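# Drive the paper-filled crate into the yellow taped bay

## Task

Get the crate into the yellow bay. It must finish upright and lie wholly within the yellow tape, with no part on or past the tape, and every piece of paper must still be inside it. Nothing else in the room may be disturbed. The robot must not tip over or end up leaning. The crate has to stay in place by itself, without the robot holding it, when the scene is finished.

## Robot and tools

Robot: TidyBot++, a mobile base 0.54 m long, 0.50 m wide and 0.38 m tall on four driven casters. It carries one seven-joint arm ending in a two-finger gripper. The arm's shoulder sits 0.12 m ahead of the base centre and 0.68 m above the floor. There are two cameras. base_camera is fixed to the base and looks forward and down (pinhole, 644x364). wrist_camera is a fisheye (644x476) that looks along the hand. The arm begins folded with the hand pointing down, reaching up to 0.08 m past the base front.

Frames: the base frame has its origin on the floor below the base centre, with x forward, y left and z up. hand_pose is reported in this frame. It is the point midway between the finger pads; its z axis runs out along the fingers and its y axis along the closing direction. base_odometry is measured in the base frame as it was when the scene began. Heading is positive to the left, between -3.142 and 3.142. base_tilt is in degrees, with positive meaning a lean forward or to the right. Odometry counts wheel turns, so it includes slip and drifts by a few cm and degrees over many moves. Check the images.

execute_actions(actions, cameras): actions is a list holding one action, or none to just get the state and pictures. An action may contain:
- base: exactly one relative move from where the base currently is. translate_m is metres, forward positive, -2 to 2. strafe_m is metres, left positive, -2 to 2. rotate_rad is radians, counter-clockwise seen from above positive, -6.3 to 6.3.
- joints: absolute targets by name, in radians. joint_1_rad, joint_3_rad, joint_5_rad and joint_7_rad can take any angle; they go the short way round, so make turns in steps of less than half a turn. joint_2_rad goes from -2.249 to 2.249, joint_4_rad from -2.579 to 2.579, and joint_6_rad from -2.099 to 2.099. gripper_pos runs from 0 (fully open, gap about 85 mm) to 1 (closed). The gap is roughly 85*(1-gripper_pos) mm. Positive joint_1_rad turns the arm clockwise seen from above, which is the reverse of rotate_rad. With the hand pointing down, positive joint_7_rad turns it counter-clockwise, and at 1.57 the fingers open toward the robot's left and right.
- speeds: optional lower top speeds for this action only. translate_m and strafe_m take 0.05 to 0.5 m/s, and rotate_rad takes 0.1 to 1.57 rad/s. The maximum is the default.
A base move that would take over 8.667 s is refused, and no action runs beyond 15 s. An unknown key or a value out of range rejects the whole call, and nothing moves. A joint or base left out of an action may keep pushing toward its earlier target. cameras is a list drawn from base_camera, wrist_camera and all. Leaving it out, or passing null, gives all cameras; [] gives no images.

wait(seconds): 0 to 10 s with no new command, and returns the state and images. zoom_image(camera, region): region is [x0, y0, x1, y1] in pixels of that camera's latest full image, with the origin at top-left and at most 504x504. read_manual(section) only returns licence text. finished_scene(scene) takes the current scene's number and cannot be undone. Call it only once the crate sits settled in the bay on its own, with the gripper released and the robot clear of it. If one call in a reply reports a stop, the later motion, wait and finish calls in that reply are skipped.

Arm geometry: the upper arm is 0.42 m, the forearm 0.31 m, and the hand 0.31 m to the hand point. With joint_1_rad=0, joint_3_rad=3.14 and joint_5_rad=0, the arm stays in the base's x-z plane. The upper arm's angle from vertical is joint_2_rad, the forearm's is joint_2_rad-joint_4_rad, and the hand's is that minus joint_6_rad, each positive leaning forward. The hand's reach ahead of the shoulder is the sum of length*sin(angle), and its height above the shoulder is the sum of length*cos(angle). A downward-pointing hand can reach about 0.94 m high at most, and only close in. Closed fingertips extend about 20 mm past the hand point.

Result lines: base_status and joint_status tell how each commanded motion ended. done means the target was reached; for the base it only means the wheels turned, even if the base was blocked. off_target means it stopped short and may still be pushing. contact_stop and time_out mean it now holds where it stopped. not_followed, together with 'joint command not followed' and a cause, means a self-collision check withheld the arm targets, though a gripper target still runs. limit_stop_at_motor_heat relates to overheating. on_its_own reports motion the call did not command. Also returned: joint_positions, hand_pose, base_odometry, base_tilt, motor_effort (percent of maximum, with the action's peak in brackets), Motor temperatures (MOTOR HOT from 60 °C, OVER-TEMPERATURE FAULT at 75 °C, when the arm sags), a pictures line giving the image order, and any changed camera calibration. A gripper sent to 1 that reports off_target is holding something; done means it closed on nothing.

Accuracy: friction may leave joints a little off their targets while still reporting done. Fix this by sending each joint its last command plus (wanted minus read). The arm is not compensated for a held load and sags. While loaded, never command a joint to its current reading. hand_pose can be off by 1-2 cm, so trust the images.

Avoid: ARM HIT, where the arm strikes the base or itself, since there is no guard against hitting the base. Avoid torque faults, where a sensor passes 104.5 N m on joints 1-4 or 51.3 N m on joints 5-7; these freeze the arm for 10 s. Don't drive the base while the arm is caught on something about 0.8 m or higher, because the robot can tip. Hard horizontal pushes with a raised hand can lift wheels; pulling the arm back or backing off rights the robot. A blocked base keeps shoving until it times out. Don't drop, slam or shove objects hard. Keep the crate level so no paper spills, and don't bump other things. Loose objects may occasionally get nudged by an outside force.

Each tool is called after "Call:" as a command line: name --argument value for each argument, lists and objects as JSON in quotes; but a table of rows of numbers goes row by row, as --pt "numbers of a row", without its own name.

## Session

Call:
execute_actions --actions '[]'

Scene clock: 0.00 s.
Motor temperatures (°C, as the motors report them): [36 34 34 37 48 48 50]
base_odometry: x=+0.000 y=+0.000 heading=+0.000 (m, m, rad; odometry frame)
base_tilt: forward=-0.3 right=-0.7 (deg)
base_status: not commanded
joint_positions: joint_1_rad=-0.010 joint_2_rad=-0.396 joint_3_rad=+3.150 joint_4_rad=-2.507 joint_5_rad=-0.019 joint_6_rad=-0.831 joint_7_rad=+1.583 gripper_pos=+0.000
joint_status: not commanded
motor_effort: joint_1_rad=+0 joint_2_rad=-1 joint_3_rad=-1 joint_4_rad=+13 joint_5_rad=-1 joint_6_rad=+0 joint_7_rad=+0 (%)
hand_pose: x=+0.2884 y=+0.0064 z=+0.6034 quat_wxyz=(-0.009, +0.995, +0.001, +0.100) (m; base frame)
pictures: base_camera, wrist_camera
Images, in order (width x height): base_camera 644x364, wrist_camera 644x476.

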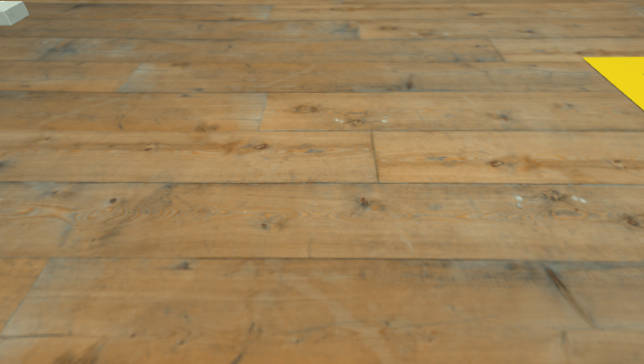

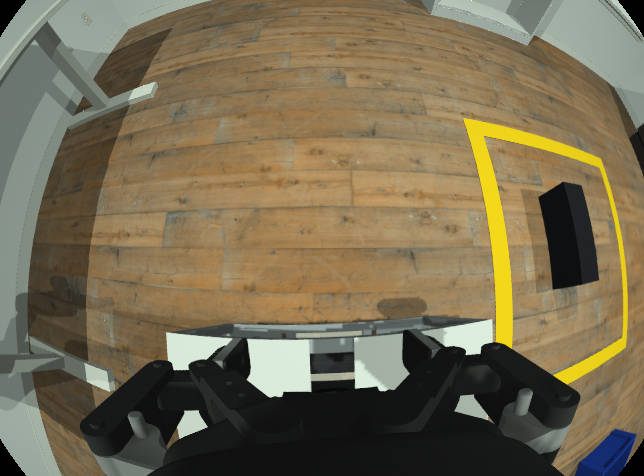

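Call:
execute_actions --actions '[{"joints":{"joint_1_rad":1.7,"joint_2_rad":-0.1,"joint_4_rad":-1.6,"joint_6_rad":-1.2}}]' --cameras '["wrist_camera"]'

Scene clock: 7.47 s.
Motor temperatures (°C, as the motors report them): [36 34 34 37 48 48 50]
base_odometry: x=+0.000 y=+0.000 heading=+0.000 (m, m, rad; odometry frame)
base_tilt: forward=-0.3 right=-0.7 (deg)
base_status: not commanded
joint_positions: joint_1_rad=+1.685 joint_2_rad=-0.113 joint_3_rad=+3.150 joint_4_rad=-1.613 joint_5_rad=-0.019 joint_6_rad=-1.168 joint_7_rad=+1.583 gripper_pos=+0.000
joint_status: all done
motor_effort: joint_1_rad=+0(0) joint_2_rad=-16(16) joint_3_rad=-1(0) joint_4_rad=+21(20) joint_5_rad=-1(1) joint_6_rad=+3(4) joint_7_rad=+1(0) (%)
hand_pose: x=+0.0760 y=-0.4058 z=+0.8450 quat_wxyz=(+0.170, +0.647, -0.725, +0.162) (m; base frame)
pictures: wrist_camera
camera_calibration (this result's frames):
wrist_camera: T_world_to_cam=[[-0.98767, 0.155786, -0.0154312, 0.151567], [0.144078, 0.866018, -0.478806, 0.806219], [-0.0612273, -0.475125, -0.877785, 0.68902], [0, 0, 0, 1]] pos_world=[0.0757262, -0.394441, 0.993173]
Images, in order (width x height): wrist_camera 644x476.

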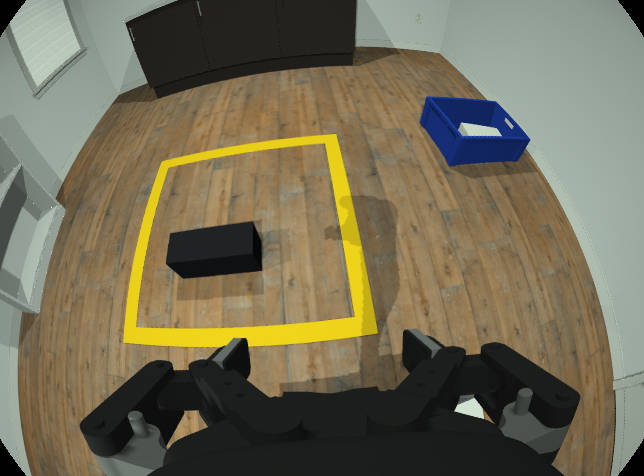

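Call:
execute_actions --actions '[{"base":{"rotate_rad":3.1416},"joints":{"joint_1_rad":0}}]' --cameras '[]'

Call:
execute_actions --actions '[{"base":{"translate_m":0.2}}]' --cameras '["wrist_camera"]'

Call:
execute_actions --actions '[{"base":{"strafe_m":1.45}}]'

Scene clock: 39.73 s.
Motor temperatures (°C, as the motors report them): [36 34 34 37 48 48 50]
base_odometry: x=+0.000 y=+0.000 heading=+3.141 (m, m, rad; odometry frame)
base_tilt: forward=-0.3 right=-0.7 (deg)
base_status: done
joint_positions: joint_1_rad=+0.008 joint_2_rad=-0.087 joint_3_rad=+3.150 joint_4_rad=-1.608 joint_5_rad=-0.019 joint_6_rad=-1.168 joint_7_rad=+1.583 gripper_pos=+0.000
joint_status: all done
motor_effort: joint_1_rad=+0(2) joint_2_rad=-17(23) joint_3_rad=-2(1) joint_4_rad=+21(21) joint_5_rad=-1(2) joint_6_rad=+4(4) joint_7_rad=+1(1) (%)
hand_pose: x=+0.5326 y=+0.0001 z=+0.8368 quat_wxyz=(-0.007, +0.974, -0.004, +0.225) (m; base frame)
pictures: none
No camera images: the call's "cameras" was empty. Leave "cameras" out to get every camera's image.

Scene clock: 41.40 s.
Motor temperatures (°C, as the motors report them): [36 34 34 37 48 48 50]
base_odometry: x=-0.200 y=+0.000 heading=-3.141 (m, m, rad; odometry frame)
base_tilt: forward=-0.3 right=-0.7 (deg)
base_status: done
joint_positions: joint_1_rad=+0.008 joint_2_rad=-0.094 joint_3_rad=+3.150 joint_4_rad=-1.607 joint_5_rad=-0.019 joint_6_rad=-1.172 joint_7_rad=+1.583 gripper_pos=+0.000
joint_status: not commanded
motor_effort: joint_1_rad=+0(0) joint_2_rad=-17(20) joint_3_rad=-1(1) joint_4_rad=+20(21) joint_5_rad=-1(1) joint_6_rad=+4(4) joint_7_rad=+1(0) (%)
hand_pose: x=+0.5306 y=+0.0001 z=+0.8391 quat_wxyz=(-0.007, +0.974, -0.004, +0.226) (m; base frame)
pictures: wrist_camera
camera_calibration (this result's frames):
wrist_camera: T_world_to_cam=[[-0.0507378, -0.998604, -0.0146561, 0.0395617], [-0.884738, 0.0517506, -0.463207, 0.919231], [0.463319, -0.0105353, -0.886129, 0.633168], [0, 0, 0, 1]] pos_world=[0.521927, -0.00139364, 0.987442]
Images, in order (width x height): wrist_camera 644x476.

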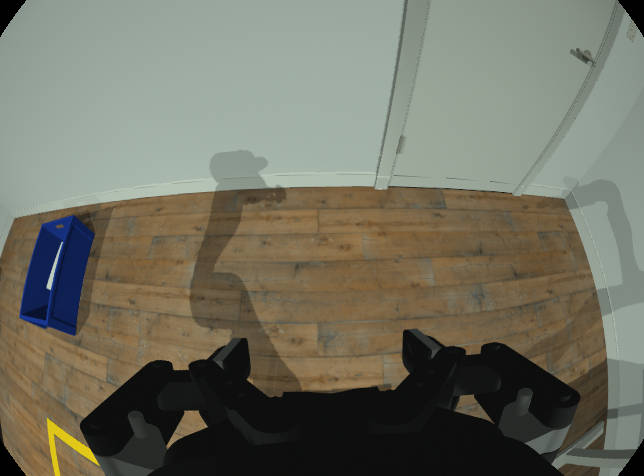

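Scene clock: 45.70 s.
Motor temperatures (°C, as the motors report them): [36 34 34 37 48 48 50]
base_odometry: x=-0.200 y=-1.450 heading=-3.141 (m, m, rad; odometry frame)
base_tilt: forward=-0.3 right=-0.8 (deg)
base_status: done
joint_positions: joint_1_rad=+0.008 joint_2_rad=-0.094 joint_3_rad=+3.150 joint_4_rad=-1.607 joint_5_rad=-0.019 joint_6_rad=-1.173 joint_7_rad=+1.583 gripper_pos=+0.000
joint_status: not commanded
motor_effort: joint_1_rad=+0(2) joint_2_rad=-16(17) joint_3_rad=-1(4) joint_4_rad=+21(21) joint_5_rad=-1(2) joint_6_rad=+4(4) joint_7_rad=+1(0) (%)
hand_pose: x=+0.5305 y=+0.0003 z=+0.8391 quat_wxyz=(-0.007, +0.974, -0.004, +0.226) (m; base frame)
pictures: base_camera, wrist_camera
camera_calibration (this result's frames):
wrist_camera: T_world_to_cam=[[-0.0504714, -0.998618, -0.0146486, 0.0395195], [-0.884889, 0.0515143, -0.462944, 0.918993], [0.463059, -0.0104031, -0.886266, 0.633436], [0, 0, 0, 1]] pos_world=[0.521884, -0.00128668, 0.987414]
Images, in order (width x height): base_camera 644x364, wrist_camera 644x476.

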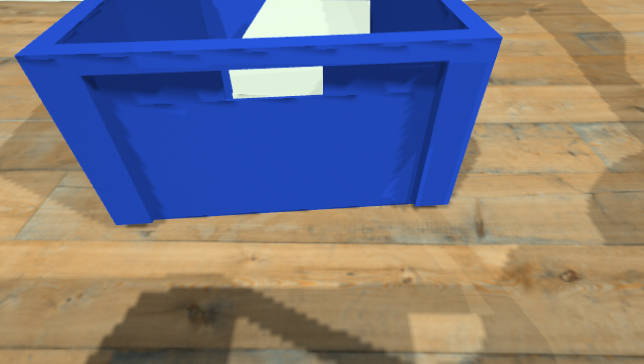

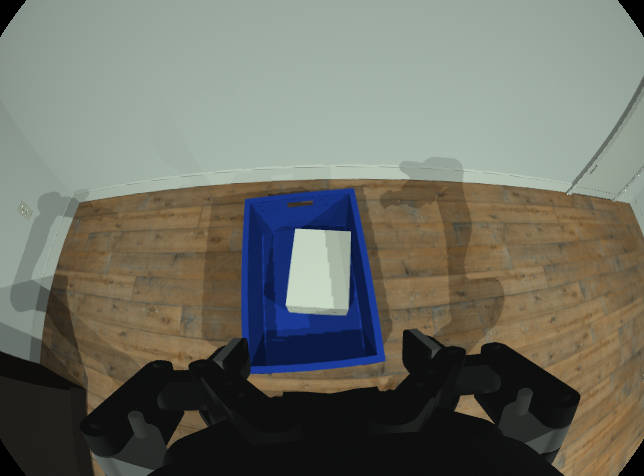

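Call:
execute_actions --actions '[{"base":{"translate_m":-0.065},"joints":{"joint_2_rad":1.0,"joint_4_rad":-1.646,"joint_6_rad":-0.486,"joint_7_rad":0.05,"joint_1_rad":-0.07}}]'

Scene clock: 55.33 s.
Motor temperatures (°C, as the motors report them): [36 34 34 37 48 48 50]
base_odometry: x=-0.135 y=-1.450 heading=-3.141 (m, m, rad; odometry frame)
base_tilt: forward=-0.3 right=-0.7 (deg)
base_status: done
joint_positions: joint_1_rad=-0.051 joint_2_rad=+0.999 joint_3_rad=+3.150 joint_4_rad=-1.633 joint_5_rad=-0.019 joint_6_rad=-0.517 joint_7_rad=+0.074 gripper_pos=+0.000
joint_status: all done
motor_effort: joint_1_rad=+0(1) joint_2_rad=-41(43) joint_3_rad=-2(2) joint_4_rad=+9(20) joint_5_rad=-1(1) joint_6_rad=+0(4) joint_7_rad=+1(0) (%)
hand_pose: x=+0.6234 y=+0.0253 z=+0.3236 quat_wxyz=(+0.002, +0.743, -0.670, -0.004) (m; base frame)
pictures: base_camera, wrist_camera
camera_calibration (this result's frames):
wrist_camera: T_world_to_cam=[[-0.997714, -0.0615862, 0.0278068, 0.614751], [-0.0622629, 0.997767, -0.0241619, 0.0825317], [-0.0262567, -0.025838, -0.999321, 0.47581], [0, 0, 0, 1]] pos_world=[0.630978, -0.0321933, 0.460387]
Images, in order (width x height): base_camera 644x364, wrist_camera 644x476.

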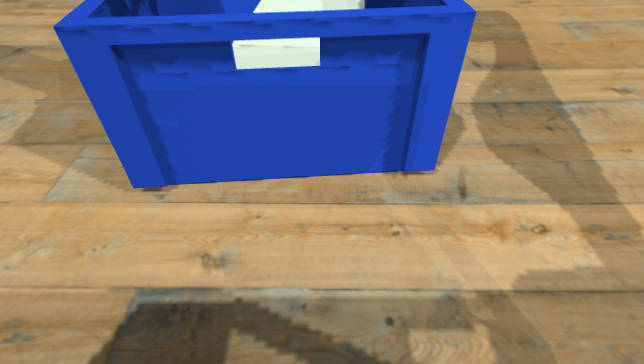

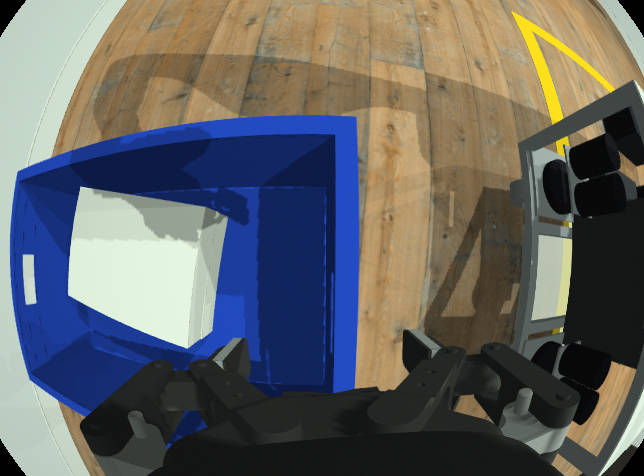

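Call:
execute_actions --actions '[{"base":{"translate_m":-0.018},"joints":{"joint_2_rad":1.272,"joint_4_rad":-1.544,"joint_6_rad":-0.31}}]' --cameras '[]'

Call:
execute_actions --actions '[{"joints":{"gripper_pos":1}}]'

Call:
execute_actions --actions '[{"base":{"strafe_m":-0.2},"speeds":{"strafe_m":0.1}}]'

Scene clock: 61.00 s.
Motor temperatures (°C, as the motors report them): [36 34 34 37 48 48 50]
base_odometry: x=-0.117 y=-1.451 heading=-3.141 (m, m, rad; odometry frame)
base_tilt: forward=-0.3 right=-0.7 (deg)
base_status: done
joint_positions: joint_1_rad=-0.051 joint_2_rad=+1.275 joint_3_rad=+3.150 joint_4_rad=-1.557 joint_5_rad=-0.019 joint_6_rad=-0.341 joint_7_rad=+0.074 gripper_pos=+0.000
joint_status: all done
motor_effort: joint_1_rad=-1(1) joint_2_rad=-42(46) joint_3_rad=-2(3) joint_4_rad=+6(10) joint_5_rad=-1(1) joint_6_rad=+0(1) joint_7_rad=+1(1) (%)
hand_pose: x=+0.6068 y=+0.0236 z=+0.1938 quat_wxyz=(+0.012, +0.743, -0.669, -0.011) (m; base frame)
pictures: none
No camera images: the call's "cameras" was empty. Leave "cameras" out to get every camera's image.

Scene clock: 62.10 s.
Motor temperatures (°C, as the motors report them): [36 34 34 37 48 48 50]
base_odometry: x=-0.117 y=-1.451 heading=-3.141 (m, m, rad; odometry frame)
base_tilt: forward=-0.3 right=-0.7 (deg)
base_status: not commanded
joint_positions: joint_1_rad=-0.052 joint_2_rad=+1.271 joint_3_rad=+3.150 joint_4_rad=-1.546 joint_5_rad=-0.020 joint_6_rad=-0.329 joint_7_rad=+0.060 gripper_pos=+0.784
joint_status: gripper_pos off_target (ended at +0.784, target +1.000)
motor_effort: joint_1_rad=-2(2) joint_2_rad=-42(43) joint_3_rad=-3(3) joint_4_rad=+6(11) joint_5_rad=+1(3) joint_6_rad=-1(4) joint_7_rad=+2(5) (%)
hand_pose: x=+0.6195 y=+0.0247 z=+0.1968 quat_wxyz=(+0.002, +0.739, -0.674, -0.001) (m; base frame)
pictures: base_camera, wrist_camera
camera_calibration (this result's frames):
wrist_camera: T_world_to_cam=[[-0.998481, -0.0494194, 0.0243608, 0.615229], [-0.0501044, 0.998341, -0.0283614, 0.073092], [-0.0229188, -0.0295389, -0.999301, 0.347033], [0, 0, 0, 1]] pos_world=[0.62591, -0.0323155, 0.333876]
Images, in order (width x height): base_camera 644x364, wrist_camera 644x476.

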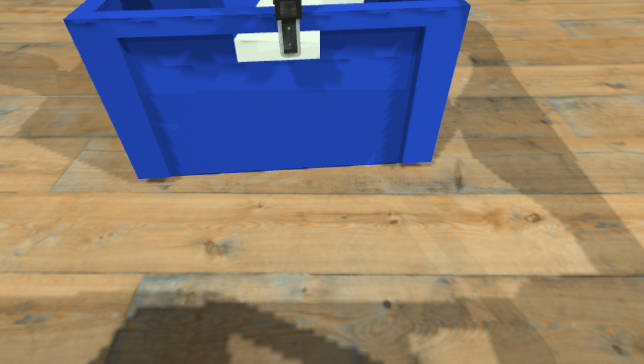

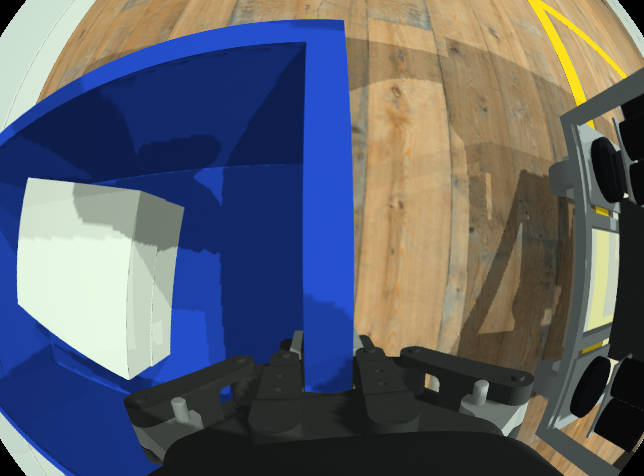

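Scene clock: 64.70 s.
Motor temperatures (°C, as the motors report them): [36 34 34 37 48 48 50]
base_odometry: x=-0.117 y=-1.251 heading=-3.141 (m, m, rad; odometry frame)
base_tilt: forward=-0.3 right=-0.7 (deg)
base_status: done
joint_positions: joint_1_rad=-0.133 joint_2_rad=+1.274 joint_3_rad=+3.090 joint_4_rad=-1.540 joint_5_rad=-0.014 joint_6_rad=-0.319 joint_7_rad=+0.070 gripper_pos=+0.786
joint_status: not commanded
motor_effort: joint_1_rad=+12(15) joint_2_rad=-45(46) joint_3_rad=+8(11) joint_4_rad=+5(6) joint_5_rad=-4(4) joint_6_rad=-1(4) joint_7_rad=-5(6) (%)
hand_pose: x=+0.6156 y=+0.1009 z=+0.1972 quat_wxyz=(-0.021, +0.775, -0.631, -0.017) (m; base frame)
pictures: base_camera, wrist_camera
camera_calibration (this result's frames):
wrist_camera: T_world_to_cam=[[-0.986532, -0.163187, 0.0111551, 0.621782], [-0.162854, 0.986306, 0.0260569, 0.0566787], [-0.0152545, 0.0238893, -0.999598, 0.339551], [0, 0, 0, 1]] pos_world=[0.627818, 0.0374522, 0.331001]
Images, in order (width x height): base_camera 644x364, wrist_camera 644x476.

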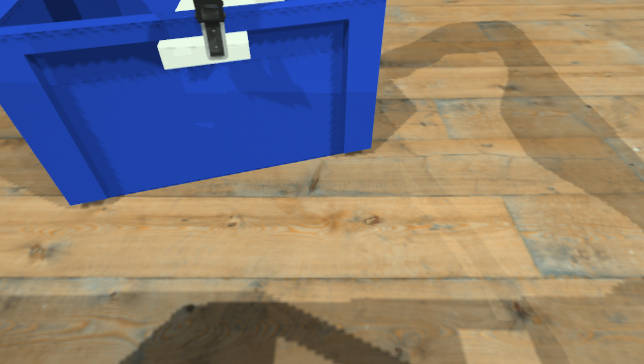

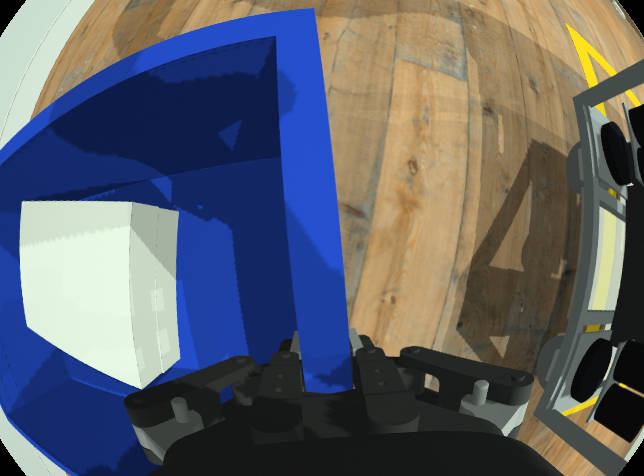

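Call:
execute_actions --actions '[{"base":{"strafe_m":0.07},"joints":{"joint_1_rad":0.22,"joint_7_rad":-0.2}}]' --cameras '[]'

Call:
execute_actions --actions '[{"base":{"translate_m":-0.6},"speeds":{"translate_m":0.15}}]'

Scene clock: 70.30 s.
Motor temperatures (°C, as the motors report them): [37 34 34 37 48 48 50]
base_odometry: x=-0.117 y=-1.321 heading=-3.141 (m, m, rad; odometry frame)
base_tilt: forward=-0.3 right=-0.7 (deg)
base_status: done
joint_positions: joint_1_rad=+0.047 joint_2_rad=+1.274 joint_3_rad=+3.051 joint_4_rad=-1.558 joint_5_rad=+0.071 joint_6_rad=-0.319 joint_7_rad=-0.023 gripper_pos=+0.786
joint_status: joint_1_rad off_target (ended at +0.047, target +0.220); joint_7_rad off_target (ended at -0.023, target -0.200)
motor_effort: joint_1_rad=+28(28) joint_2_rad=-44(45) joint_3_rad=+17(17) joint_4_rad=+9(11) joint_5_rad=-18(18) joint_6_rad=-1(4) joint_7_rad=-21(21) (%)
hand_pose: x=+0.6154 y=+0.0261 z=+0.1973 quat_wxyz=(-0.021, +0.715, -0.698, -0.025) (m; base frame)
pictures: none
No camera images: the call's "cameras" was empty. Leave "cameras" out to get every camera's image.

Scene clock: 74.97 s.
Motor temperatures (°C, as the motors report them): [37 34 34 37 48 48 50]
base_odometry: x=+0.483 y=-1.320 heading=-3.141 (m, m, rad; odometry frame)
base_tilt: forward=-0.3 right=-0.7 (deg)
base_status: done
joint_positions: joint_1_rad=+0.175 joint_2_rad=+1.284 joint_3_rad=+3.107 joint_4_rad=-1.502 joint_5_rad=+0.013 joint_6_rad=-0.282 joint_7_rad=-0.152 gripper_pos=+0.786
joint_status: not commanded
on_its_own: joint_1_rad moved +0.127 toward your old target +0.220; joint_7_rad moved -0.129 to your old target -0.200
motor_effort: joint_1_rad=+4(27) joint_2_rad=-45(49) joint_3_rad=+1(17) joint_4_rad=-1(9) joint_5_rad=-3(19) joint_6_rad=-6(8) joint_7_rad=-3(22) (%)
hand_pose: x=+0.6500 y=-0.0717 z=+0.1963 quat_wxyz=(-0.036, +0.591, -0.806, +0.016) (m; base frame)
pictures: base_camera, wrist_camera
camera_calibration (this result's frames):
wrist_camera: T_world_to_cam=[[-0.939213, 0.340246, -0.045955, 0.644113], [0.339905, 0.940336, 0.0152812, -0.0954295], [0.0484125, -0.001268, -0.998827, 0.299979], [0, 0, 0, 1]] pos_world=[0.622874, -0.129041, 0.330686]
Images, in order (width x height): base_camera 644x364, wrist_camera 644x476.

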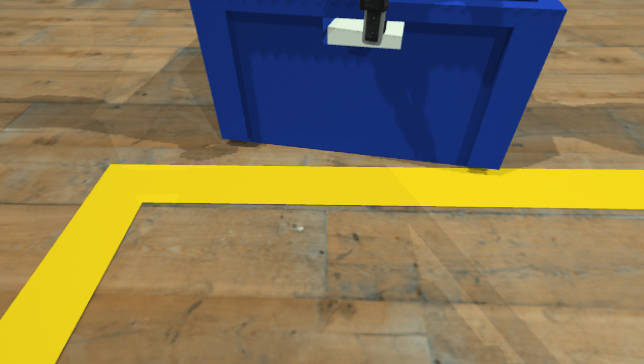

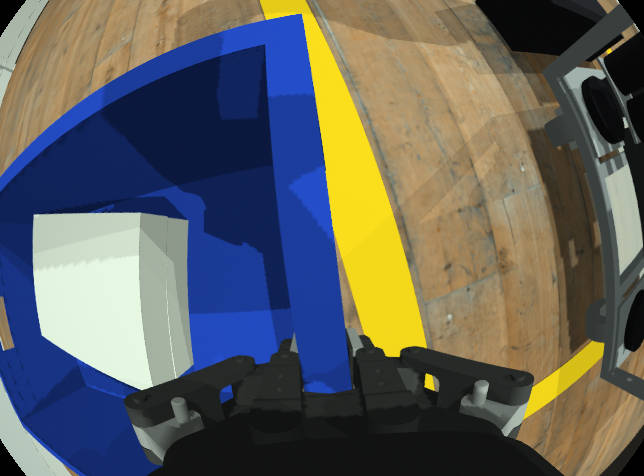

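Call:
execute_actions --actions '[{"base":{"translate_m":-0.45},"speeds":{"translate_m":0.15},"joints":{"joint_7_rad":0.2,"joint_1_rad":0.17}}]'

Scene clock: 82.77 s.
Motor temperatures (°C, as the motors report them): [37 34 34 37 48 48 50]
base_odometry: x=+0.933 y=-1.320 heading=-3.141 (m, m, rad; odometry frame)
base_tilt: forward=-0.3 right=-0.7 (deg)
base_status: done
joint_positions: joint_1_rad=+0.177 joint_2_rad=+1.287 joint_3_rad=+3.144 joint_4_rad=-1.491 joint_5_rad=-0.041 joint_6_rad=-0.272 joint_7_rad=+0.171 gripper_pos=+0.786
joint_status: all done
motor_effort: joint_1_rad=+1(7) joint_2_rad=-46(51) joint_3_rad=-1(5) joint_4_rad=-1(6) joint_5_rad=+0(5) joint_6_rad=-6(10) joint_7_rad=+2(8) (%)
hand_pose: x=+0.6556 y=-0.0925 z=+0.1961 quat_wxyz=(-0.031, +0.690, -0.722, +0.035) (m; base frame)
pictures: base_camera, wrist_camera
camera_calibration (this result's frames):
wrist_camera: T_world_to_cam=[[-0.993616, 0.0868064, -0.0720481, 0.673721], [0.0888892, 0.995696, -0.0262179, 0.100042], [0.0694622, -0.0324549, -0.997057, 0.282378], [0, 0, 0, 1]] pos_world=[0.640913, -0.14893, 0.33271]
Images, in order (width x height): base_camera 644x364, wrist_camera 644x476.

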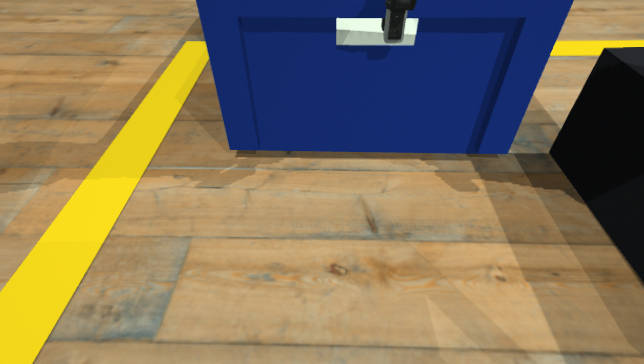

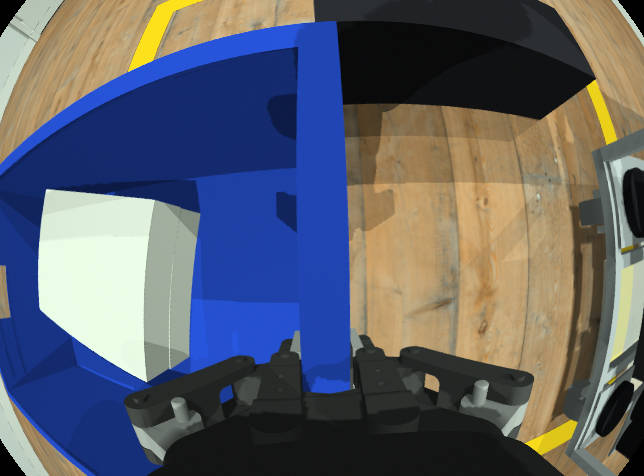

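Call:
execute_actions --actions '[{"base":{"translate_m":-0.37},"speeds":{"translate_m":0.15},"joints":{"joint_7_rad":0.12,"joint_1_rad":0.12}}]' --cameras '[]'

Call:
execute_actions --actions '[{"joints":{"gripper_pos":0}}]' --cameras '[]'

Call:
execute_actions --actions '[{"joints":{"joint_2_rad":0.5,"joint_4_rad":-1.3,"joint_6_rad":-1.2,"joint_7_rad":1.57}}]'

Scene clock: 91.43 s.
Motor temperatures (°C, as the motors report them): [37 34 34 37 48 48 50]
base_odometry: x=+1.302 y=-1.320 heading=-3.141 (m, m, rad; odometry frame)
base_tilt: forward=-0.3 right=-0.7 (deg)
base_status: done
joint_positions: joint_1_rad=+0.131 joint_2_rad=+1.288 joint_3_rad=+3.149 joint_4_rad=-1.488 joint_5_rad=-0.041 joint_6_rad=-0.264 joint_7_rad=+0.133 gripper_pos=+0.786
joint_status: all done
motor_effort: joint_1_rad=-1(4) joint_2_rad=-46(52) joint_3_rad=-2(4) joint_4_rad=-1(8) joint_5_rad=+0(2) joint_6_rad=-6(11) joint_7_rad=+3(3) (%)
hand_pose: x=+0.6623 y=-0.0712 z=+0.1961 quat_wxyz=(-0.033, +0.692, -0.720, +0.038) (m; base frame)
pictures: none
No camera images: the call's "cameras" was empty. Leave "cameras" out to get every camera's image.

Scene clock: 92.53 s.
Motor temperatures (°C, as the motors report them): [37 34 34 37 48 48 50]
base_odometry: x=+1.303 y=-1.320 heading=-3.141 (m, m, rad; odometry frame)
base_tilt: forward=-0.3 right=-0.8 (deg)
base_status: not commanded
joint_positions: joint_1_rad=+0.131 joint_2_rad=+1.276 joint_3_rad=+3.149 joint_4_rad=-1.535 joint_5_rad=-0.040 joint_6_rad=-0.280 joint_7_rad=+0.133 gripper_pos=+0.000
joint_status: all done
motor_effort: joint_1_rad=+0(1) joint_2_rad=-43(48) joint_3_rad=-2(3) joint_4_rad=+7(7) joint_5_rad=-1(0) joint_6_rad=+0(6) joint_7_rad=+1(2) (%)
hand_pose: x=+0.6351 y=-0.0676 z=+0.1957 quat_wxyz=(-0.017, +0.693, -0.720, +0.019) (m; base frame)
pictures: none
No camera images: the call's "cameras" was empty. Leave "cameras" out to get every camera's image.

Scene clock: 94.83 s.
Motor temperatures (°C, as the motors report them): [37 34 34 37 48 48 50]
base_odometry: x=+1.303 y=-1.320 heading=-3.141 (m, m, rad; odometry frame)
base_tilt: forward=-0.3 right=-0.7 (deg)
base_status: not commanded
joint_positions: joint_1_rad=+0.131 joint_2_rad=+0.497 joint_3_rad=+3.149 joint_4_rad=-1.310 joint_5_rad=-0.040 joint_6_rad=-1.171 joint_7_rad=+1.547 gripper_pos=+0.000
joint_status: all done
motor_effort: joint_1_rad=-1(0) joint_2_rad=-37(47) joint_3_rad=-2(2) joint_4_rad=+19(19) joint_5_rad=-2(1) joint_6_rad=+2(2) joint_7_rad=+1(0) (%)
hand_pose: x=+0.6723 y=-0.0635 z=+0.6708 quat_wxyz=(-0.013, +0.993, -0.086, +0.082) (m; base frame)
pictures: base_camera, wrist_camera
camera_calibration (this result's frames):
wrist_camera: T_world_to_cam=[[-0.212214, -0.976893, -0.0253822, 0.0978431], [-0.959198, 0.213195, -0.185709, 0.844092], [0.186829, -0.0150634, -0.982277, 0.667806], [0, 0, 0, 1]] pos_world=[0.705649, -0.0743147, 0.815209]
Images, in order (width x height): base_camera 644x364, wrist_camera 644x476.

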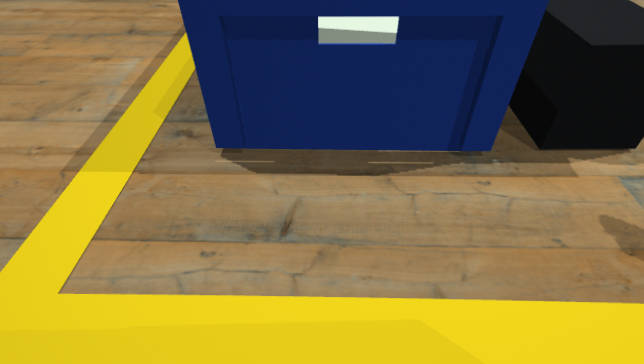

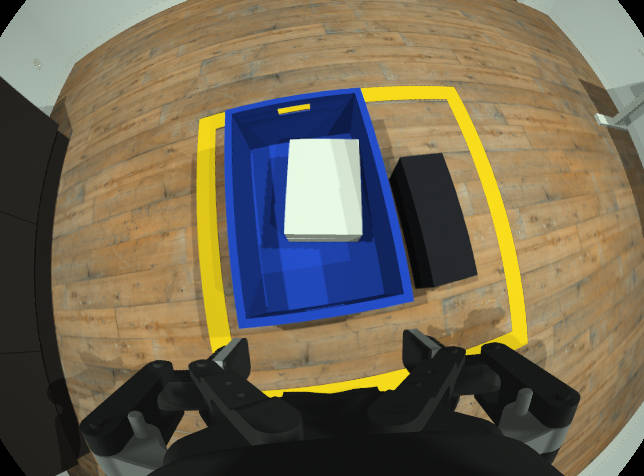

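Call:
finished_scene --scene 1

The scene is finished: the task was done.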